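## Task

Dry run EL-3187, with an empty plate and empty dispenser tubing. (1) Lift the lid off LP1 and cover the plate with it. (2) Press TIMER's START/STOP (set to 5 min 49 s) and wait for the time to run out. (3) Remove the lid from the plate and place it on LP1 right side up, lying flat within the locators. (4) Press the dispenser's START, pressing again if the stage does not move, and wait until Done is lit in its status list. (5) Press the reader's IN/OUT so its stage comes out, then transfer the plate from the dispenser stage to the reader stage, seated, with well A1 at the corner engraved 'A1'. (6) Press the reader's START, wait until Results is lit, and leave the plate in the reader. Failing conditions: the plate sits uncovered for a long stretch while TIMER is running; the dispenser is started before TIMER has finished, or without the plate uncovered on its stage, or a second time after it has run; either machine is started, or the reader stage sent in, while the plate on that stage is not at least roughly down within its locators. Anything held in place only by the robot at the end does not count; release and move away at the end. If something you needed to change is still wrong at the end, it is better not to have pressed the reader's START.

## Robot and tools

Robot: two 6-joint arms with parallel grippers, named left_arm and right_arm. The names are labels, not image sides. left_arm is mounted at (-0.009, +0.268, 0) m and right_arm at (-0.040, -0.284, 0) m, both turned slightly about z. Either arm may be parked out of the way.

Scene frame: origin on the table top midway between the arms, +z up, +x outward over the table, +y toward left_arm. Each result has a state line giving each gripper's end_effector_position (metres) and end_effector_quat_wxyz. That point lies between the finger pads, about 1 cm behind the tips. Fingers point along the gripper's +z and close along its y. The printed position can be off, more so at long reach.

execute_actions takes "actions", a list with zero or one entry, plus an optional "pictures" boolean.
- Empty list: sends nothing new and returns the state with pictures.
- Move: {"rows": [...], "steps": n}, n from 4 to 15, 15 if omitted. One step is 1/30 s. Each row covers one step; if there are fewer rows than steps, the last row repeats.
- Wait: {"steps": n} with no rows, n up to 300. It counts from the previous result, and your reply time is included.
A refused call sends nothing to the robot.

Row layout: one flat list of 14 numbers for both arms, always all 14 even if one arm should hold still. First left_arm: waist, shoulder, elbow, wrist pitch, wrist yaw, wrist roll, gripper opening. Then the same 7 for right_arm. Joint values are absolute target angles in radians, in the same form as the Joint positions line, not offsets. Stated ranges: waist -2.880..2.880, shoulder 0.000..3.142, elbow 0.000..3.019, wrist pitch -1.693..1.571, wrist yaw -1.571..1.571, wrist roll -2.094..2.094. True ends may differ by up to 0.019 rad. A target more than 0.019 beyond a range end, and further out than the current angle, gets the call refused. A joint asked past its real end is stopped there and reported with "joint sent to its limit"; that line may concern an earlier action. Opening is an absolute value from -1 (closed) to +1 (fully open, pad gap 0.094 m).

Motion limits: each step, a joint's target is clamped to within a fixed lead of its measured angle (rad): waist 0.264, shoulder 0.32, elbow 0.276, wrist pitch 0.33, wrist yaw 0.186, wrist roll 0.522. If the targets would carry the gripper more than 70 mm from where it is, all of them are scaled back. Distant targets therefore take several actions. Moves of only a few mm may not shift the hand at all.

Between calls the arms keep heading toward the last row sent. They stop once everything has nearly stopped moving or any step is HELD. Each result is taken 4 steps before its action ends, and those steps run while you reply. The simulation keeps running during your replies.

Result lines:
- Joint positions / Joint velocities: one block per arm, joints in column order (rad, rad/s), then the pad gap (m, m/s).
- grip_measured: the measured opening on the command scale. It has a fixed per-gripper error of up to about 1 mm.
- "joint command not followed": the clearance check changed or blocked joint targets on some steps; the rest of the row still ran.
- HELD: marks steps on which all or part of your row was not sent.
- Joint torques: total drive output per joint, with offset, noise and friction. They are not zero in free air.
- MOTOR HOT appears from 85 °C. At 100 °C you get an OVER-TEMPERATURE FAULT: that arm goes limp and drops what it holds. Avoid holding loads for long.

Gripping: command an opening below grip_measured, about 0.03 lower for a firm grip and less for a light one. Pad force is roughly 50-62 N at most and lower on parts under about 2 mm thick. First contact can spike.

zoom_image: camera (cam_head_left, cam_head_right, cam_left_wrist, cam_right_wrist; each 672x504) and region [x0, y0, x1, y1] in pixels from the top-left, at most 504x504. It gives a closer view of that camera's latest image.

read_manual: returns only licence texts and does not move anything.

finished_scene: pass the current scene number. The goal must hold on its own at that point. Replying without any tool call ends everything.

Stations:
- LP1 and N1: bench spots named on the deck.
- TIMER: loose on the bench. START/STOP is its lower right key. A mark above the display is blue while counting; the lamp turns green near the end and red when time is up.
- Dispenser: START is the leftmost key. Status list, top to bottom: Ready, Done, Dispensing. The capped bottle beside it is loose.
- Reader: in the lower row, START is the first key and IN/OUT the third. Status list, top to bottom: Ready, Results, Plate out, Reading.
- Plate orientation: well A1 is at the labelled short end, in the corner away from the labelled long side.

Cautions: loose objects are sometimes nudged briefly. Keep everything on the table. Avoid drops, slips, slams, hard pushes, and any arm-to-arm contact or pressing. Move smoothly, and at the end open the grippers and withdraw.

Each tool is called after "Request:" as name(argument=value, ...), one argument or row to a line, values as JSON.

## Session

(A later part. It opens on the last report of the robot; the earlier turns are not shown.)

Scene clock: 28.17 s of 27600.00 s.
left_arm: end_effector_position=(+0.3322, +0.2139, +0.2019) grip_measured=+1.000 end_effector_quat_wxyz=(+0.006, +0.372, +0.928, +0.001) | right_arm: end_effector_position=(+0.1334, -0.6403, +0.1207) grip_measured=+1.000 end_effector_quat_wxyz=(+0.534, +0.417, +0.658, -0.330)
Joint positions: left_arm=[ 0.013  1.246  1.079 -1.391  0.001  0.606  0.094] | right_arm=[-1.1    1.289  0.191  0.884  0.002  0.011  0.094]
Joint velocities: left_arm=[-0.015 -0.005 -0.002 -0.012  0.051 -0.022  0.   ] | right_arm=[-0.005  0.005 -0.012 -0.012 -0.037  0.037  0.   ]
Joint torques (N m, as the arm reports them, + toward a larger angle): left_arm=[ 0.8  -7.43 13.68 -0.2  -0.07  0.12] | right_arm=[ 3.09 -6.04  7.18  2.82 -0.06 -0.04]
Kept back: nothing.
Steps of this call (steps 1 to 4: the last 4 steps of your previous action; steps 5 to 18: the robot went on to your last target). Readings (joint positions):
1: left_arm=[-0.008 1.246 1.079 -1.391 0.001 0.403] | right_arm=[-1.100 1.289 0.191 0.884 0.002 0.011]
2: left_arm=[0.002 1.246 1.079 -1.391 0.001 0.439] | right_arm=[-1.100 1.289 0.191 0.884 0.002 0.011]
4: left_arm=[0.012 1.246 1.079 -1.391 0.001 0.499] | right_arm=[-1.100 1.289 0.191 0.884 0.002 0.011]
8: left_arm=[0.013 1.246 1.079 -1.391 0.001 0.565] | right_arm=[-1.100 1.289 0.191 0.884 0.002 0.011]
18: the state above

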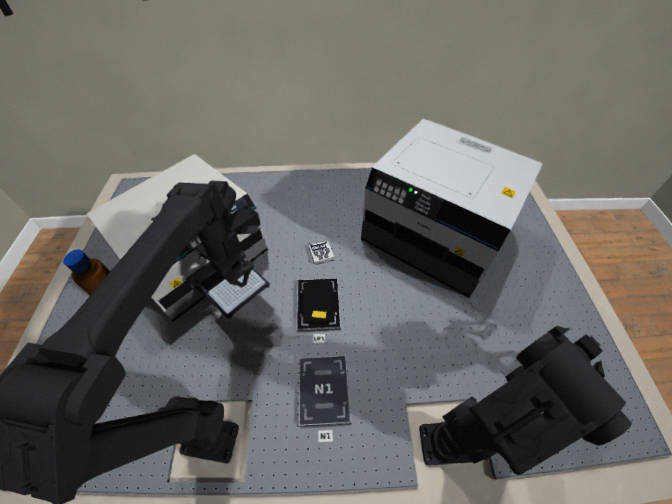

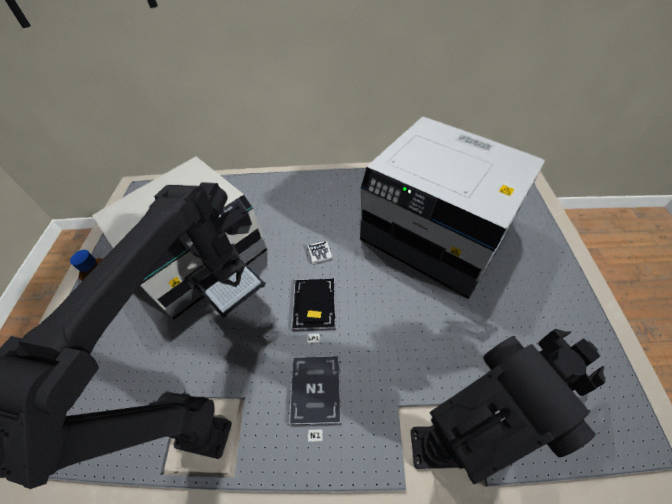

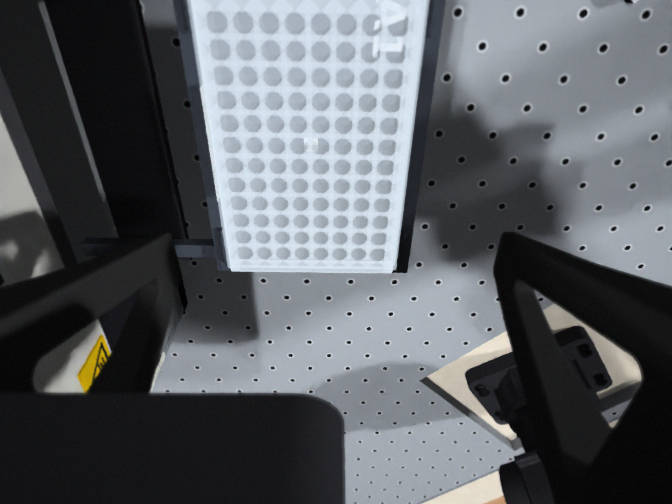

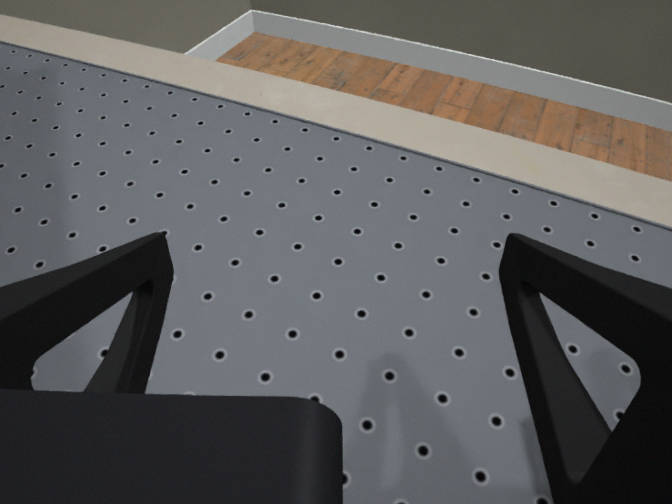

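Request:
execute_actions(
  actions=[
    {"rows": [[0.02,1.257,1.09,-1.39,0,0.625,1,-1.1,1.3,0.2,0.9,0,0,1],[0.023,1.26,1.075,-1.378,0,0.628,1,-1.1,1.3,0.2,0.9,0,0,1],[0.025,1.264,1.069,-1.368,0,0.631,1,-1.1,1.3,0.2,0.9,0,0,1],[0.027,1.269,1.062,-1.356,0,0.634,1,-1.1,1.3,0.2,0.9,0,0,1],[0.03,1.274,1.053,-1.342,0,0.638,1,-1.1,1.3,0.2,0.9,0,0,1],[0.033,1.28,1.044,-1.327,0,0.642,1,-1.1,1.3,0.2,0.9,0,0,1],[0.036,1.287,1.034,-1.311,0,0.646,1,-1.1,1.3,0.2,0.9,0,0,1],[0.039,1.294,1.024,-1.294,0,0.65,1,-1.1,1.3,0.2,0.9,0,0,1],[0.042,1.3,1.014,-1.278,0,0.654,1,-1.1,1.3,0.2,0.9,0,0,1],[0.044,1.306,1.005,-1.262,0,0.658,1,-1.1,1.3,0.2,0.9,0,0,1],[0.046,1.311,0.997,-1.248,0,0.661,1,-1.1,1.3,0.2,0.9,0,0,1],[0.047,1.315,0.99,-1.237,0,0.664,1,-1.1,1.3,0.2,0.9,0,0,1],[0.048,1.318,0.985,-1.228,0,0.666,1,-1.1,1.3,0.2,0.9,0,0,1],[0.049,1.32,0.982,-1.222,0,0.667,1,-1.1,1.3,0.2,0.9,0,0,1],[0.049,1.32,0.981,-1.22,0,0.667,1,-1.1,1.3,0.2,0.9,0,0,1]], "steps": 15},
  ],
)

Request:
execute_actions(
  actions=[
    {"steps": 15},
  ],
  pictures=true,
)

Scene clock: 30.93 s of 27600.00 s.
left_arm: end_effector_position=(+0.3374, +0.2182, +0.1646) grip_measured=+1.000 end_effector_quat_wxyz=(+0.004, +0.379, +0.925, +0.001) | right_arm: end_effector_position=(+0.1334, -0.6403, +0.1207) grip_measured=+1.000 end_effector_quat_wxyz=(+0.534, +0.417, +0.658, -0.330)
Joint positions: left_arm=[ 0.028  1.283  1.012 -1.291  0.001  0.636  0.094] | right_arm=[-1.1    1.289  0.191  0.884  0.002  0.011  0.094]
Joint velocities: left_arm=[ 0.103  0.269 -0.286  0.447  0.051  0.037  0.   ] | right_arm=[-0.015  0.005  0.022  0.002 -0.037 -0.022  0.   ]
Joint torques (N m, as the arm reports them, + toward a larger angle): left_arm=[ 1.91 -7.12  9.87  0.46 -0.07  0.15] | right_arm=[ 3.13 -5.94  7.21  2.84 -0.06 -0.04]
Steps of this call (steps 1 to 15: the robot went on to your last target; steps 16 to 72: nothing new was sent; steps 73 to 83: the first 11 steps of this action). Readings (joint positions):
73: left_arm=[0.013 1.246 1.079 -1.391 0.001 0.611] | right_arm=[-1.100 1.289 0.191 0.884 0.002 0.011]
74: left_arm=[0.013 1.246 1.079 -1.391 0.001 0.612] | right_arm=[-1.100 1.289 0.191 0.884 0.002 0.011]
76: left_arm=[0.013 1.247 1.073 -1.384 0.001 0.615] | right_arm=[-1.100 1.289 0.191 0.884 0.002 0.011]
80: left_arm=[0.018 1.259 1.043 -1.337 0.001 0.626] | right_arm=[-1.100 1.289 0.191 0.884 0.002 0.011]
83: the state above

Scene clock: 31.43 s of 27600.00 s.
left_arm: end_effector_position=(+0.3376, +0.2219, +0.1361) grip_measured=+1.000 end_effector_quat_wxyz=(-0.008, +0.383, +0.924, -0.003) | right_arm: end_effector_position=(+0.1334, -0.6403, +0.1207) grip_measured=+1.000 end_effector_quat_wxyz=(+0.534, +0.417, +0.658, -0.330)
Joint positions: left_arm=[ 0.038  1.325  0.971 -1.234  0.001  0.655  0.094] | right_arm=[-1.1    1.289  0.191  0.884  0.002  0.011  0.094]
Joint velocities: left_arm=[-0.005 -0.015 -0.012 -0.007 -0.022 -0.007  0.   ] | right_arm=[-0.015 -0.005  0.017 -0.002  0.007  0.007  0.   ]
Joint torques (N m, as the arm reports them, + toward a larger angle): left_arm=[ 1.6  -8.63 10.3   0.67 -0.06  0.13] | right_arm=[ 3.07 -5.93  7.22  2.84 -0.06 -0.05]
Kept back: nothing.
Steps of this call (steps 1 to 4: the last 4 steps of your previous action; steps 5 to 15: the robot went on to your last target). Readings (joint positions):
1: left_arm=[0.031 1.293 1.002 -1.276 0.001 0.639] | right_arm=[-1.100 1.289 0.191 0.884 0.002 0.011]
2: left_arm=[0.033 1.301 0.992 -1.264 0.001 0.642] | right_arm=[-1.100 1.289 0.191 0.884 0.002 0.011]
4: left_arm=[0.037 1.316 0.978 -1.246 0.001 0.647] | right_arm=[-1.100 1.289 0.191 0.884 0.002 0.011]
8: left_arm=[0.038 1.325 0.971 -1.236 0.001 0.652] | right_arm=[-1.100 1.289 0.191 0.884 0.002 0.011]
15: the state above

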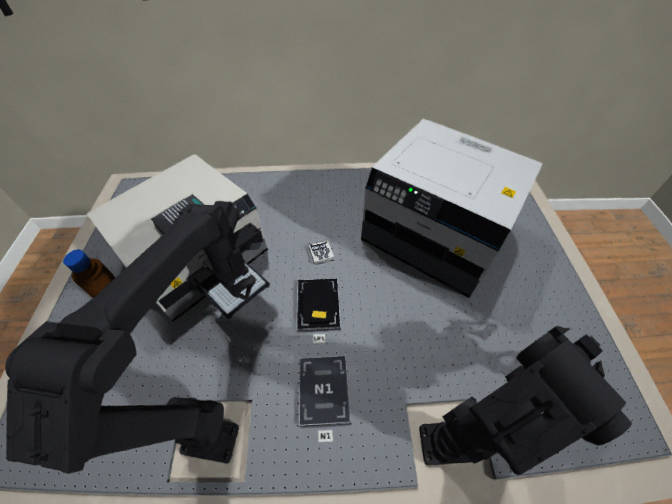

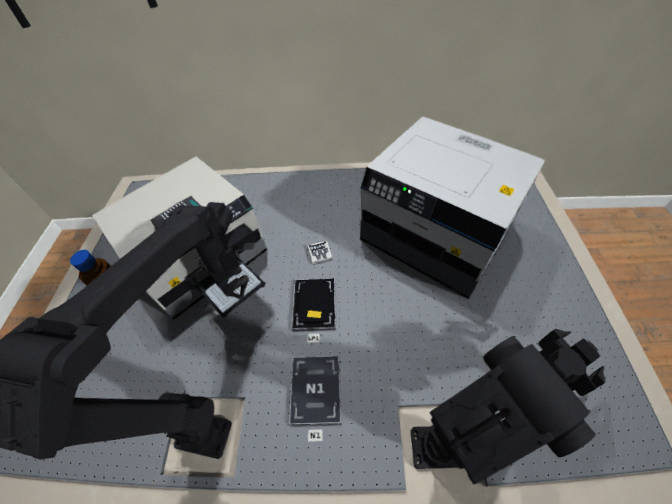

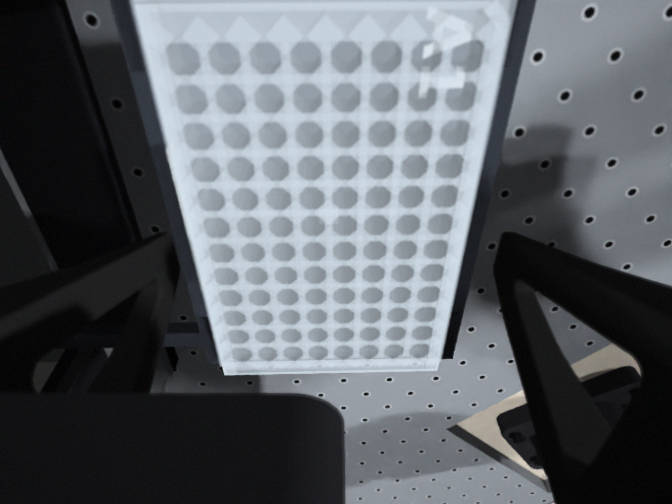

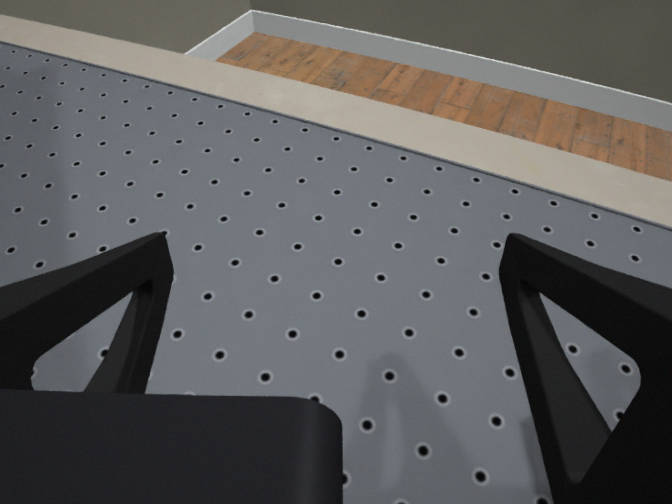

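Request:
zoom_image(
  camera="cam_left_wrist",
  region=[110, 0, 530, 200],
)

Request:
zoom_image(
  camera="cam_left_wrist",
  region=[150, 200, 520, 390],
)

Region (110, 0, 530, 200) of cam_left_wrist's 672x504 image, scaled by 1.200, with more detail than that image has; it fills the top 240 rows of this view, and the rest is white.

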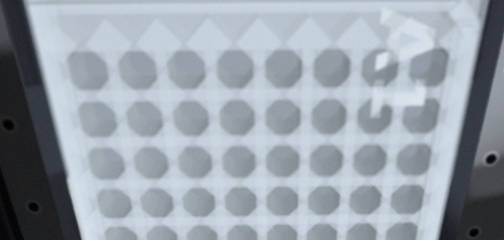

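Region (150, 200, 520, 390) of cam_left_wrist's 672x504 image, scaled by 1.362, with more detail than that image has; it fills the top 259 rows of this view, and the rest is white.

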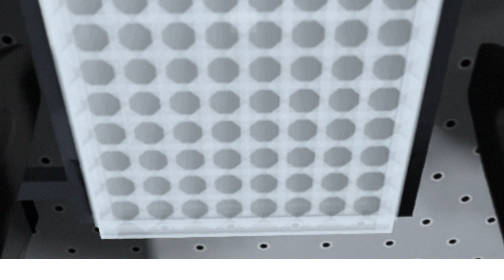

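Request:
zoom_image(
  camera="cam_left_wrist",
  region=[130, 210, 210, 290],
)

Request:
zoom_image(
  camera="cam_left_wrist",
  region=[462, 210, 542, 290],
)

Region (130, 210, 210, 290) of cam_left_wrist's 672x504 image, scaled by 6.300, with more detail than that image has.

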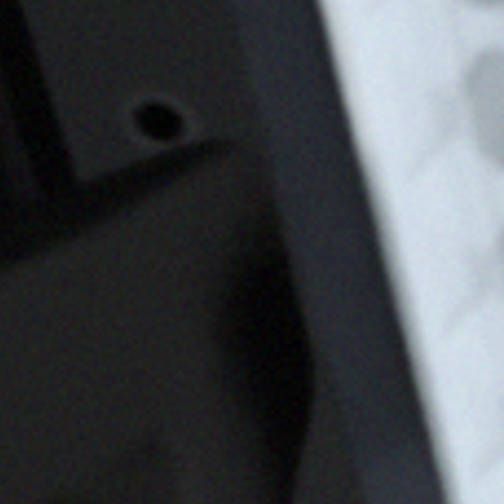

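Region (462, 210, 542, 290) of cam_left_wrist's 672x504 image, scaled by 6.300, with more detail than that image has.

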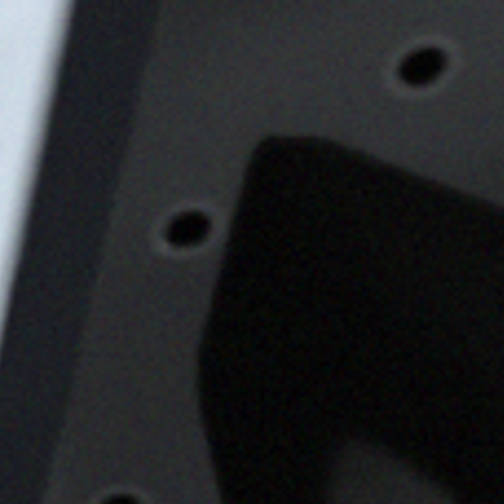

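Request:
execute_actions(
  actions=[
    {"rows": [[0.045,1.32,1.0,-1.23,0,0.66,1,-1.1,1.3,0.2,0.9,0,0,1],[0.04,1.32,1.02,-1.24,0,0.645,1,-1.1,1.3,0.2,0.9,0,0,1],[0.035,1.32,1.035,-1.248,0,0.62,1,-1.1,1.3,0.2,0.9,0,0,1],[0.028,1.32,1.052,-1.256,0,0.585,1,-1.1,1.3,0.2,0.9,0,0,1],[0.015,1.325,1.07,-1.264,0,0.54,1,-1.1,1.3,0.2,0.9,0,0,1],[-0.005,1.332,1.09,-1.272,0,0.495,1,-1.1,1.3,0.2,0.9,0,0,1],[-0.03,1.34,1.11,-1.28,0,0.45,1,-1.1,1.3,0.2,0.9,0,0,1],[-0.057,1.35,1.13,-1.288,0,0.405,1,-1.1,1.3,0.2,0.9,0,0,1],[-0.085,1.36,1.15,-1.296,0,0.36,1,-1.1,1.3,0.2,0.9,0,0,1],[-0.115,1.37,1.17,-1.304,0,0.315,1,-1.1,1.3,0.2,0.9,0,0,1],[-0.145,1.38,1.188,-1.311,0,0.27,1,-1.1,1.3,0.2,0.9,0,0,1],[-0.175,1.39,1.204,-1.317,0,0.225,1,-1.1,1.3,0.2,0.9,0,0,1],[-0.205,1.4,1.217,-1.321,0,0.18,1,-1.1,1.3,0.2,0.9,0,0,1],[-0.235,1.41,1.226,-1.323,0,0.135,1,-1.1,1.3,0.2,0.9,0,0,1],[-0.265,1.42,1.23,-1.323,0,0.09,1,-1.1,1.3,0.2,0.9,0,0,1]], "steps": 15},
  ],
)

Request:
execute_actions(
  actions=[
    {"rows": [[-0.295,1.43,1.23,-1.32,0,0.045,1,-1.1,1.3,0.2,0.9,0,0,1],[-0.324,1.44,1.228,-1.313,0,0.0,1,-1.1,1.3,0.2,0.9,0,0,1],[-0.351,1.45,1.222,-1.303,0,-0.045,1,-1.1,1.3,0.2,0.9,0,0,1],[-0.376,1.46,1.213,-1.29,0,-0.09,1,-1.1,1.3,0.2,0.9,0,0,1],[-0.399,1.47,1.203,-1.275,0,-0.135,1,-1.1,1.3,0.2,0.9,0,0,1],[-0.419,1.48,1.194,-1.259,0,-0.18,1,-1.1,1.3,0.2,0.9,0,0,1],[-0.436,1.49,1.186,-1.242,0,-0.225,1,-1.1,1.3,0.2,0.9,0,0,1],[-0.45,1.5,1.178,-1.225,0,-0.27,1,-1.1,1.3,0.2,0.9,0,0,1],[-0.461,1.51,1.17,-1.208,0,-0.315,1,-1.1,1.3,0.2,0.9,0,0,1],[-0.47,1.52,1.162,-1.191,0,-0.36,1,-1.1,1.3,0.2,0.9,0,0,1],[-0.476,1.53,1.154,-1.174,0,-0.405,1,-1.1,1.3,0.2,0.9,0,0,1],[-0.48,1.539,1.146,-1.157,0,-0.45,1,-1.1,1.3,0.2,0.9,0,0,1],[-0.482,1.548,1.138,-1.14,0,-0.495,1,-1.1,1.3,0.2,0.9,0,0,1],[-0.483,1.556,1.131,-1.124,0,-0.54,1,-1.1,1.3,0.2,0.9,0,0,1],[-0.483,1.564,1.124,-1.108,0,-0.58,1,-1.1,1.3,0.2,0.9,0,0,1]], "steps": 15},
  ],
)

Request:
execute_actions(
  actions=[
    {"rows": [[-0.483,1.571,1.117,-1.093,0,-0.615,1,-1.1,1.3,0.2,0.9,0,0,1],[-0.483,1.578,1.111,-1.079,0,-0.64,1,-1.1,1.3,0.2,0.9,0,0,1],[-0.483,1.584,1.105,-1.066,0,-0.66,1,-1.1,1.3,0.2,0.9,0,0,1],[-0.483,1.589,1.1,-1.055,0,-0.672,1,-1.1,1.3,0.2,0.9,0,0,1],[-0.483,1.594,1.095,-1.045,0,-0.68,1,-1.1,1.3,0.2,0.9,0,0,1],[-0.483,1.598,1.091,-1.037,0,-0.68,1,-1.1,1.3,0.2,0.9,0,0,1],[-0.483,1.601,1.088,-1.031,0,-0.68,1,-1.1,1.3,0.2,0.9,0,0,1],[-0.483,1.603,1.085,-1.026,0,-0.68,1,-1.1,1.3,0.2,0.9,0,0,1],[-0.483,1.605,1.083,-1.023,0,-0.68,1,-1.1,1.3,0.2,0.9,0,0,1],[-0.483,1.606,1.082,-1.022,0,-0.68,1,-1.1,1.3,0.2,0.9,0,0,1]], "steps": 15},
  ],
)

Request:
execute_actions(
  actions=[
    {"steps": 12},
  ],
  pictures=true,
)

Scene clock: 36.70 s of 27600.00 s.
left_arm: end_effector_position=(+0.3633, +0.1821, +0.1733) grip_measured=+1.000 end_effector_quat_wxyz=(+0.015, +0.326, +0.945, +0.001) | right_arm: end_effector_position=(+0.1334, -0.6403, +0.1207) grip_measured=+1.000 end_effector_quat_wxyz=(+0.534, +0.417, +0.658, -0.330)
Joint positions: left_arm=[-0.057  1.349  1.095 -1.287  0.     0.438  0.094] | right_arm=[-1.1    1.289  0.191  0.884  0.002  0.011  0.094]
Joint velocities: left_arm=[-0.904  0.249  0.755 -0.188 -0.037 -1.062  0.   ] | right_arm=[-0.015 -0.005  0.007 -0.002 -0.037 -0.081  0.   ]
Joint torques (N m, as the arm reports them, + toward a larger angle): left_arm=[-1.88 -7.89 13.87 -0.17 -0.06  0.  ] | right_arm=[ 3.09 -5.89  7.21  2.82 -0.06 -0.05]
Steps of this call (steps 1 to 15: the robot went on to your last target; steps 16 to 147: nothing new was sent; steps 148 to 158: the first 11 steps of this action). Readings (joint positions):
148: left_arm=[0.038 1.325 0.971 -1.234 0.001 0.656] | right_arm=[-1.100 1.289 0.191 0.884 0.002 0.011]
149: left_arm=[0.038 1.325 0.971 -1.234 0.001 0.656] | right_arm=[-1.100 1.289 0.191 0.884 0.002 0.011]
151: left_arm=[0.038 1.325 0.974 -1.237 0.001 0.642] | right_arm=[-1.100 1.289 0.191 0.884 0.002 0.011]
155: left_arm=[0.015 1.329 1.022 -1.266 0.001 0.546] | right_arm=[-1.100 1.289 0.191 0.884 0.002 0.011]
158: the state above

Scene clock: 37.20 s of 27600.00 s.
left_arm: end_effector_position=(+0.3363, +0.0125, +0.1425) grip_measured=+1.000 end_effector_quat_wxyz=(+0.009, +0.214, +0.977, -0.004) | right_arm: end_effector_position=(+0.1334, -0.6403, +0.1207) grip_measured=+1.000 end_effector_quat_wxyz=(+0.534, +0.417, +0.658, -0.330)
Joint positions: left_arm=[-0.467  1.502  1.169 -1.217  0.    -0.206  0.094] | right_arm=[-1.1    1.289  0.191  0.884  0.002  0.011  0.094]
Joint velocities: left_arm=[-0.278  0.288 -0.247  0.457 -0.007 -1.399  0.   ] | right_arm=[-0.005 -0.015  0.002  0.007 -0.095  0.022  0.   ]
Joint torques (N m, as the arm reports them, + toward a larger angle): left_arm=[  1.39 -11.17   9.52   0.61  -0.11  -0.07] | right_arm=[ 3.1  -5.99  7.22  2.82 -0.06 -0.05]
Steps of this call (steps 1 to 4: the last 4 steps of your previous action; steps 5 to 15: the first 11 steps of this action). Readings (joint positions):
5: left_arm=[-0.230 1.394 1.188 -1.302 0.000 0.233] | right_arm=[-1.100 1.289 0.191 0.884 0.002 0.011]
6: left_arm=[-0.265 1.403 1.193 -1.302 0.000 0.191] | right_arm=[-1.100 1.289 0.191 0.884 0.002 0.011]
8: left_arm=[-0.328 1.421 1.194 -1.302 0.000 0.104] | right_arm=[-1.100 1.289 0.191 0.884 0.002 0.011]
12: left_arm=[-0.426 1.469 1.189 -1.266 0.000 -0.072] | right_arm=[-1.100 1.289 0.191 0.884 0.002 0.011]
15: the state above

Scene clock: 37.70 s of 27600.00 s.
left_arm: end_effector_position=(+0.3357, +0.0045, +0.0705) grip_measured=+1.000 end_effector_quat_wxyz=(+0.003, +0.006, +1.000, -0.002) | right_arm: end_effector_position=(+0.1334, -0.6403, +0.1207) grip_measured=+1.000 end_effector_quat_wxyz=(+0.534, +0.417, +0.658, -0.330)
Joint positions: left_arm=[-0.483  1.601  1.078 -1.041  0.    -0.641  0.094] | right_arm=[-1.1    1.289  0.191  0.884  0.002  0.011  0.094]
Joint velocities: left_arm=[ 0.005  0.005 -0.027  0.071 -0.007 -0.095  0.   ] | right_arm=[-0.015  0.005 -0.002 -0.012 -0.037  0.007  0.   ]
Joint torques (N m, as the arm reports them, + toward a larger angle): left_arm=[  0.64 -12.04   9.21   0.69  -0.15  -0.04] | right_arm=[ 3.16 -5.9   7.19  2.83 -0.06 -0.05]
Steps of this call (steps 1 to 4: the last 4 steps of your previous action; steps 5 to 15: the first 11 steps of this action). Readings (joint positions):
5: left_arm=[-0.483 1.551 1.125 -1.137 0.000 -0.427] | right_arm=[-1.100 1.289 0.191 0.884 0.002 0.011]
6: left_arm=[-0.483 1.560 1.117 -1.122 0.000 -0.467] | right_arm=[-1.100 1.289 0.191 0.884 0.002 0.011]
8: left_arm=[-0.483 1.575 1.104 -1.094 0.000 -0.534] | right_arm=[-1.100 1.289 0.191 0.884 0.002 0.011]
12: left_arm=[-0.483 1.595 1.085 -1.054 0.000 -0.614] | right_arm=[-1.100 1.289 0.191 0.884 0.002 0.011]
15: the state above

Scene clock: 38.10 s of 27600.00 s.
left_arm: end_effector_position=(+0.3362, +0.0041, +0.0702) grip_measured=+1.000 end_effector_quat_wxyz=(+0.004, -0.007, +1.000, -0.003) | right_arm: end_effector_position=(+0.1334, -0.6403, +0.1207) grip_measured=+1.000 end_effector_quat_wxyz=(+0.534, +0.417, +0.658, -0.330)
Joint positions: left_arm=[-0.483  1.601  1.077 -1.037  0.    -0.667  0.094] | right_arm=[-1.1    1.289  0.191  0.884  0.002  0.011  0.094]
Joint velocities: left_arm=[-0.015  0.015  0.012  0.007 -0.007 -0.022  0.   ] | right_arm=[ 0.005 -0.015  0.002 -0.012  0.022  0.066  0.   ]
Joint torques (N m, as the arm reports them, + toward a larger angle): left_arm=[  0.88 -12.2    9.14   0.82  -0.15  -0.06] | right_arm=[ 3.01 -5.93  7.21  2.84 -0.06 -0.05]
Kept back: nothing.
Steps of this call (steps 1 to 4: the last 4 steps of your previous action; steps 5 to 12: the robot went on to your last target). Readings (joint positions):
1: left_arm=[-0.483 1.601 1.077 -1.039 0.000 -0.646] | right_arm=[-1.100 1.289 0.191 0.884 0.002 0.011]
2: left_arm=[-0.483 1.601 1.077 -1.038 0.000 -0.651] | right_arm=[-1.100 1.289 0.191 0.884 0.002 0.011]
4: left_arm=[-0.483 1.601 1.077 -1.037 0.000 -0.657] | right_arm=[-1.100 1.289 0.191 0.884 0.002 0.011]
8: left_arm=[-0.483 1.601 1.077 -1.037 0.000 -0.664] | right_arm=[-1.100 1.289 0.191 0.884 0.002 0.011]
12: the state above

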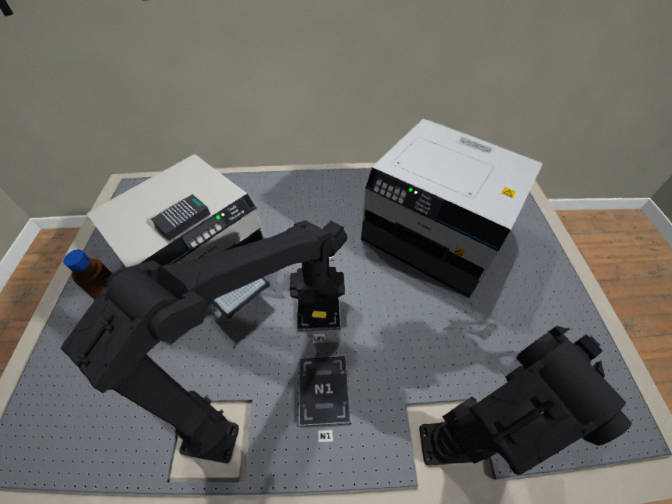

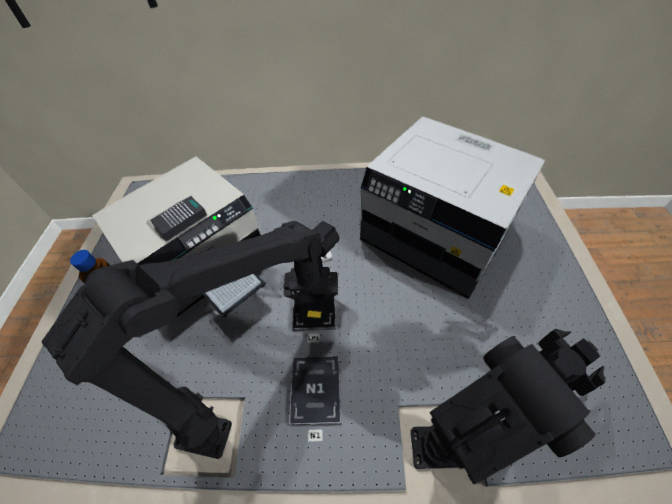

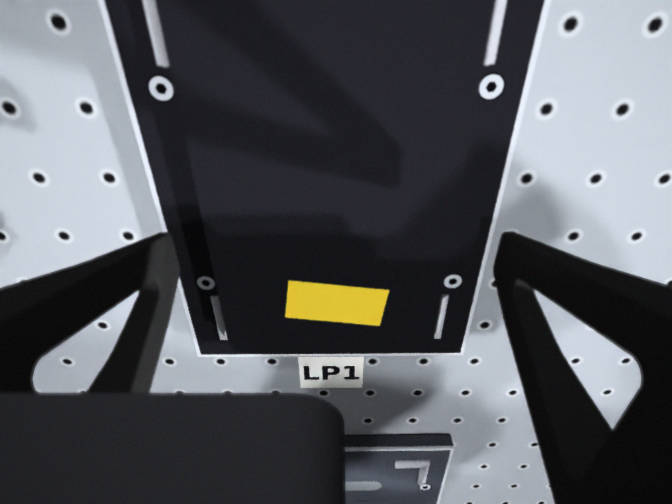

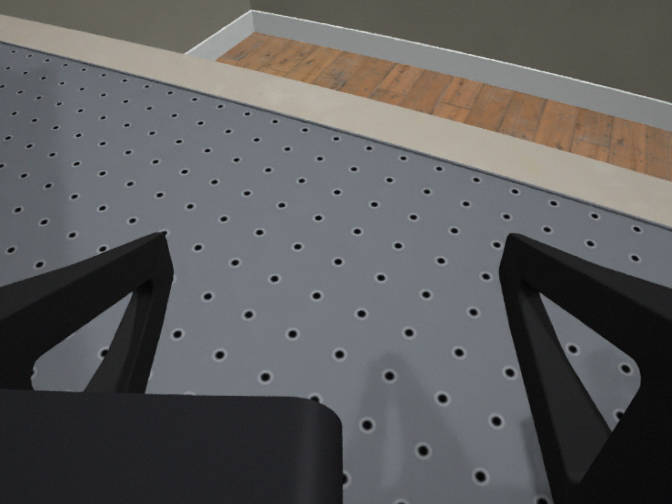

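Request:
execute_actions(
  actions=[
    {"rows": [[-0.474,1.612,1.077,-1.022,0,-0.68,1,-1.1,1.3,0.2,0.9,0,0,1],[-0.472,1.614,1.0755,-1.021,0,-0.68,1,-1.1,1.3,0.2,0.9,0,0,1],[-0.47,1.616,1.074,-1.018,0,-0.68,1,-1.1,1.3,0.2,0.9,0,0,1],[-0.469,1.618,1.0725,-1.014,0,-0.68,1,-1.1,1.3,0.2,0.9,0,0,1],[-0.468,1.62,1.071,-1.01,0,-0.68,1,-1.1,1.3,0.2,0.9,0,0,1],[-0.467,1.622,1.0695,-1.006,0,-0.68,1,-1.1,1.3,0.2,0.9,0,0,1],[-0.466,1.624,1.068,-1.002,0,-0.68,1,-1.1,1.3,0.2,0.9,0,0,1],[-0.465,1.626,1.0665,-0.998,0,-0.68,1,-1.1,1.3,0.2,0.9,0,0,1],[-0.465,1.628,1.065,-0.994,0,-0.68,1,-1.1,1.3,0.2,0.9,0,0,1],[-0.465,1.629,1.0635,-0.99,0,-0.68,1,-1.1,1.3,0.2,0.9,0,0,1],[-0.465,1.629,1.0625,-0.986,0,-0.68,1,-1.1,1.3,0.2,0.9,0,0,1],[-0.465,1.629,1.0625,-0.984,0,-0.68,1,-1.1,1.3,0.2,0.9,0,0,1]], "steps": 15},
  ],
)

Request:
execute_actions(
  actions=[
    {"steps": 8},
  ],
)

Scene clock: 38.87 s of 27600.00 s.
left_arm: end_effector_position=(+0.3374, +0.0055, +0.0603) grip_measured=+1.000 end_effector_quat_wxyz=(+0.005, -0.010, +1.000, -0.004) | right_arm: end_effector_position=(+0.1334, -0.6403, +0.1207) grip_measured=+1.000 end_effector_quat_wxyz=(+0.534, +0.417, +0.658, -0.330)
Joint positions: left_arm=[-0.479  1.614  1.064 -1.008  0.    -0.669  0.094] | right_arm=[-1.1    1.289  0.191  0.884  0.002  0.011  0.094]
Joint velocities: left_arm=[ 0.024  0.083 -0.061  0.1    0.022 -0.066  0.   ] | right_arm=[ 0.005 -0.005  0.022 -0.012  0.139 -0.051  0.   ]
Joint torques (N m, as the arm reports them, + toward a larger angle): left_arm=[  1.22 -11.28   8.73   0.65  -0.15  -0.07] | right_arm=[ 3.1  -6.06  7.2   2.83 -0.06 -0.04]
Steps of this call (steps 1 to 12: the robot went on to your last target; steps 13 to 23: the first 11 steps of this action). Readings (joint positions):
13: left_arm=[-0.483 1.601 1.077 -1.037 0.000 -0.669] | right_arm=[-1.100 1.289 0.191 0.884 0.002 0.011]
14: left_arm=[-0.483 1.601 1.077 -1.037 0.000 -0.669] | right_arm=[-1.100 1.289 0.191 0.884 0.002 0.011]
16: left_arm=[-0.483 1.601 1.076 -1.033 0.000 -0.669] | right_arm=[-1.100 1.289 0.191 0.884 0.002 0.011]
20: left_arm=[-0.481 1.607 1.069 -1.019 0.000 -0.669] | right_arm=[-1.100 1.289 0.191 0.884 0.002 0.011]
23: the state above

Scene clock: 39.13 s of 27600.00 s.
left_arm: end_effector_position=(+0.3376, +0.0061, +0.0558) grip_measured=+1.000 end_effector_quat_wxyz=(+0.004, -0.011, +1.000, -0.003) | right_arm: end_effector_position=(+0.1334, -0.6403, +0.1207) grip_measured=+1.000 end_effector_quat_wxyz=(+0.534, +0.417, +0.658, -0.330)
Joint positions: left_arm=[-0.477  1.621  1.059 -0.998  0.    -0.669  0.094] | right_arm=[-1.1    1.289  0.191  0.884  0.002  0.011  0.094]
Joint velocities: left_arm=[-0.015  0.015 -0.007  0.012 -0.022  0.022  0.   ] | right_arm=[-0.005 -0.005 -0.002  0.007  0.066  0.051  0.   ]
Joint torques (N m, as the arm reports them, + toward a larger angle): left_arm=[  1.89 -11.8    8.73   0.75  -0.14  -0.07] | right_arm=[ 3.18 -5.98  7.21  2.83 -0.06 -0.04]
Kept back: nothing.
Steps of this call (steps 1 to 4: the last 4 steps of your previous action; steps 5 to 8: the robot went on to your last target). Readings (joint positions):
1: left_arm=[-0.478 1.616 1.062 -1.004 0.000 -0.669] | right_arm=[-1.100 1.289 0.191 0.884 0.002 0.011]
2: left_arm=[-0.478 1.619 1.061 -1.002 0.000 -0.669] | right_arm=[-1.100 1.289 0.191 0.884 0.002 0.011]
4: left_arm=[-0.477 1.621 1.059 -1.000 0.000 -0.669] | right_arm=[-1.100 1.289 0.191 0.884 0.002 0.011]
8: the state above

Request:
execute_actions(
  actions=[
    {"rows": [[-0.47,1.632,1.0595,-0.984,0,-0.68,1,-1.1,1.3,0.2,0.9,0,0,1],[-0.47,1.634,1.058,-0.983,0,-0.68,1,-1.1,1.3,0.2,0.9,0,0,1],[-0.47,1.636,1.0565,-0.98,0,-0.68,1,-1.1,1.3,0.2,0.9,0,0,1],[-0.47,1.638,1.055,-0.976,0,-0.68,1,-1.1,1.3,0.2,0.9,0,0,1],[-0.47,1.64,1.0535,-0.972,0,-0.68,1,-1.1,1.3,0.2,0.9,0,0,1],[-0.47,1.642,1.052,-0.968,0,-0.68,1,-1.1,1.3,0.2,0.9,0,0,1],[-0.47,1.644,1.0505,-0.964,0,-0.68,1,-1.1,1.3,0.2,0.9,0,0,1],[-0.47,1.646,1.049,-0.96,0,-0.68,1,-1.1,1.3,0.2,0.9,0,0,1],[-0.47,1.648,1.048,-0.956,0,-0.68,1,-1.1,1.3,0.2,0.9,0,0,1],[-0.47,1.649,1.0478,-0.952,0,-0.68,1,-1.1,1.3,0.2,0.9,0,0,1],[-0.47,1.649,1.0478,-0.95,0,-0.68,1,-1.1,1.3,0.2,0.9,0,0,1]], "steps": 15},
  ],
)

Request:
execute_actions(
  actions=[
    {"rows": [[-0.47,1.649,1.0478,-0.95,0,-0.68,0.97,-1.1,1.3,0.2,0.9,0,0,1],[-0.47,1.649,1.0478,-0.95,0,-0.68,0.93,-1.1,1.3,0.2,0.9,0,0,1],[-0.47,1.649,1.0478,-0.95,0,-0.68,0.89,-1.1,1.3,0.2,0.9,0,0,1],[-0.47,1.649,1.0478,-0.95,0,-0.68,0.86,-1.1,1.3,0.2,0.9,0,0,1],[-0.47,1.649,1.0478,-0.95,0,-0.68,0.84,-1.1,1.3,0.2,0.9,0,0,1],[-0.47,1.649,1.0478,-0.95,0,-0.68,0.825,-1.1,1.3,0.2,0.9,0,0,1],[-0.47,1.649,1.0478,-0.95,0,-0.68,0.815,-1.1,1.3,0.2,0.9,0,0,1],[-0.47,1.649,1.0478,-0.95,0,-0.68,0.805,-1.1,1.3,0.2,0.9,0,0,1],[-0.47,1.649,1.0478,-0.95,0,-0.68,0.795,-1.1,1.3,0.2,0.9,0,0,1],[-0.47,1.649,1.0478,-0.95,0,-0.68,0.785,-1.1,1.3,0.2,0.9,0,0,1],[-0.47,1.649,1.0478,-0.95,0,-0.68,0.778,-1.1,1.3,0.2,0.9,0,0,1]], "steps": 15},
  ],
)

Request:
execute_actions(
  actions=[
    {"steps": 6},
  ],
  pictures=true,
)

Scene clock: 40.00 s of 27600.00 s.
left_arm: end_effector_position=(+0.3380, +0.0058, +0.0468) grip_measured=+1.000 end_effector_quat_wxyz=(+0.005, -0.011, +1.000, -0.004) | right_arm: end_effector_position=(+0.1334, -0.6403, +0.1207) grip_measured=+1.000 end_effector_quat_wxyz=(+0.534, +0.417, +0.658, -0.330)
Joint positions: left_arm=[-0.477  1.634  1.047 -0.971  0.    -0.669  0.094] | right_arm=[-1.1    1.289  0.191  0.884  0.002  0.011  0.094]
Joint velocities: left_arm=[ 0.005  0.073 -0.012  0.095  0.007 -0.066  0.   ] | right_arm=[-0.005  0.005 -0.017 -0.007  0.037  0.022  0.   ]
Joint torques (N m, as the arm reports them, + toward a larger angle): left_arm=[  1.29 -11.59   8.58   0.74  -0.15  -0.07] | right_arm=[ 3.15 -5.96  7.2   2.82 -0.06 -0.04]
Steps of this call (steps 1 to 15: the robot went on to your last target; steps 16 to 26: the first 11 steps of this action). Readings (joint positions):
16: left_arm=[-0.477 1.621 1.059 -0.998 0.000 -0.669] | right_arm=[-1.100 1.289 0.191 0.884 0.002 0.011]
17: left_arm=[-0.477 1.621 1.059 -0.998 0.000 -0.669] | right_arm=[-1.100 1.289 0.191 0.884 0.002 0.011]
19: left_arm=[-0.477 1.621 1.058 -0.995 0.000 -0.669] | right_arm=[-1.100 1.289 0.191 0.884 0.002 0.011]
23: left_arm=[-0.477 1.626 1.052 -0.982 0.000 -0.669] | right_arm=[-1.100 1.289 0.191 0.884 0.002 0.011]
26: the state above

Scene clock: 40.50 s of 27600.00 s.
left_arm: end_effector_position=(+0.3379, +0.0059, +0.0433) grip_measured=+0.795 end_effector_quat_wxyz=(+0.004, -0.011, +1.000, -0.003) | right_arm: end_effector_position=(+0.1334, -0.6403, +0.1207) grip_measured=+1.000 end_effector_quat_wxyz=(+0.534, +0.417, +0.658, -0.330)
Joint positions: left_arm=[-0.477  1.641  1.045 -0.964  0.    -0.669  0.084] | right_arm=[-1.1    1.289  0.191  0.884  0.002  0.011  0.094]
Joint velocities: left_arm=[-0.005 -0.005 -0.002  0.017 -0.007  0.037 -0.003] | right_arm=[ 0.005 -0.015 -0.012 -0.002  0.022 -0.022  0.   ]
Joint torques (N m, as the arm reports them, + toward a larger angle): left_arm=[  1.07 -12.31   8.52   0.83  -0.15  -0.09] | right_arm=[ 3.09 -5.95  7.19  2.81 -0.06 -0.05]
Steps of this call (steps 1 to 4: the last 4 steps of your previous action; steps 5 to 15: the first 11 steps of this action). Readings (joint positions):
5: left_arm=[-0.477 1.641 1.045 -0.965 0.000 -0.669] | right_arm=[-1.100 1.289 0.191 0.884 0.002 0.011]
6: left_arm=[-0.477 1.641 1.045 -0.965 0.000 -0.669] | right_arm=[-1.100 1.289 0.191 0.884 0.002 0.011]
8: left_arm=[-0.477 1.641 1.045 -0.964 0.000 -0.669] | right_arm=[-1.100 1.289 0.191 0.884 0.002 0.011]
12: left_arm=[-0.477 1.641 1.045 -0.964 0.000 -0.669] | right_arm=[-1.100 1.289 0.191 0.884 0.002 0.011]
15: the state above

Scene clock: 40.70 s of 27600.00 s.
left_arm: end_effector_position=(+0.3379, +0.0059, +0.0433) grip_measured=+0.794 end_effector_quat_wxyz=(+0.004, -0.011, +1.000, -0.003) | right_arm: end_effector_position=(+0.1334, -0.6403, +0.1207) grip_measured=+1.000 end_effector_quat_wxyz=(+0.534, +0.417, +0.658, -0.330)
Joint positions: left_arm=[-0.477  1.641  1.045 -0.964  0.    -0.669  0.084] | right_arm=[-1.1    1.289  0.191  0.884  0.002  0.011  0.094]
Joint velocities: left_arm=[-0.024 -0.024  0.002  0.002  0.066  0.037 -0.   ] | right_arm=[-0.015  0.005 -0.002  0.002 -0.007  0.022  0.   ]
Joint torques (N m, as the arm reports them, + toward a larger angle): left_arm=[  1.44 -11.92   8.55   0.78  -0.14  -0.06] | right_arm=[ 3.06 -6.02  7.2   2.83 -0.06 -0.04]
Kept back: nothing.
Steps of this call (steps 1 to 4: the last 4 steps of your previous action; steps 5 to 6: the robot went on to your last target). Readings (joint positions):
1: left_arm=[-0.477 1.641 1.045 -0.964 0.000 -0.669] | right_arm=[-1.100 1.289 0.191 0.884 0.002 0.011]
2: left_arm=[-0.477 1.641 1.045 -0.964 0.000 -0.669] | right_arm=[-1.100 1.289 0.191 0.884 0.002 0.011]
4: left_arm=[-0.477 1.641 1.045 -0.964 0.000 -0.669] | right_arm=[-1.100 1.289 0.191 0.884 0.002 0.011]
6: the state above

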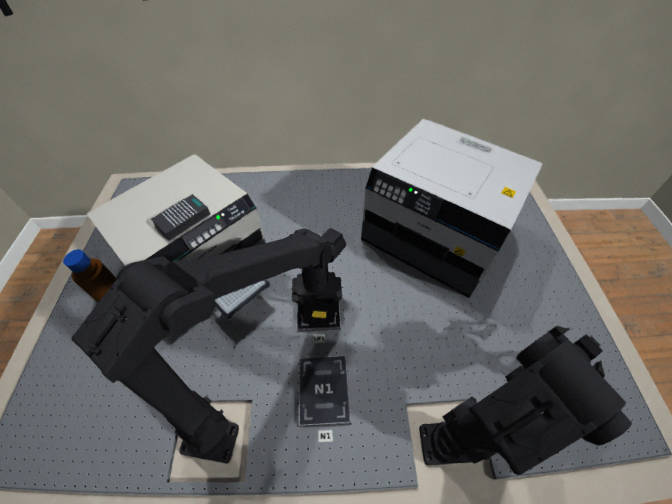

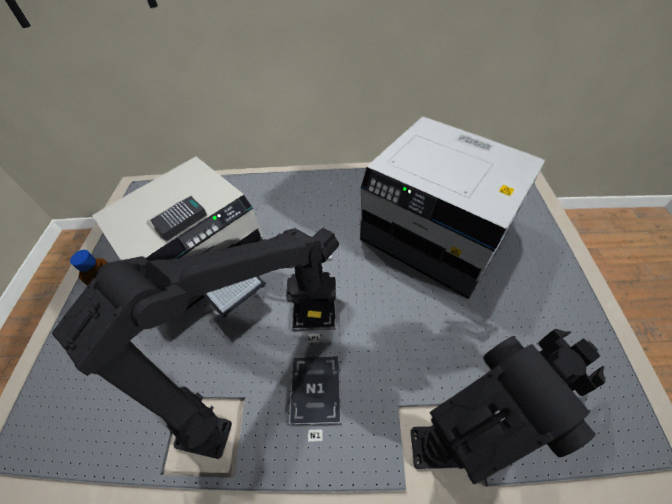

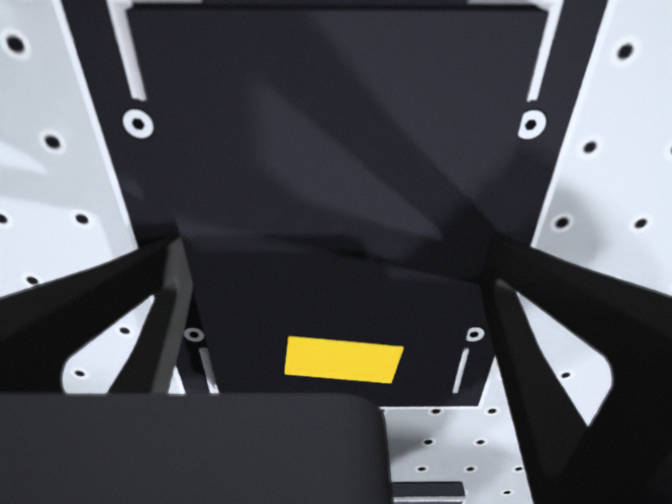

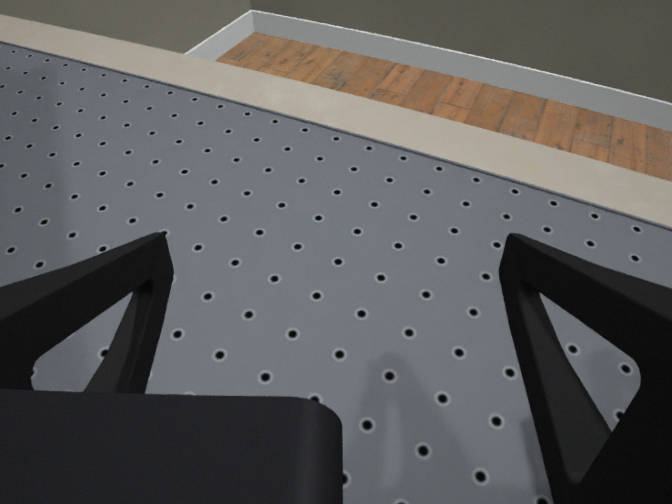

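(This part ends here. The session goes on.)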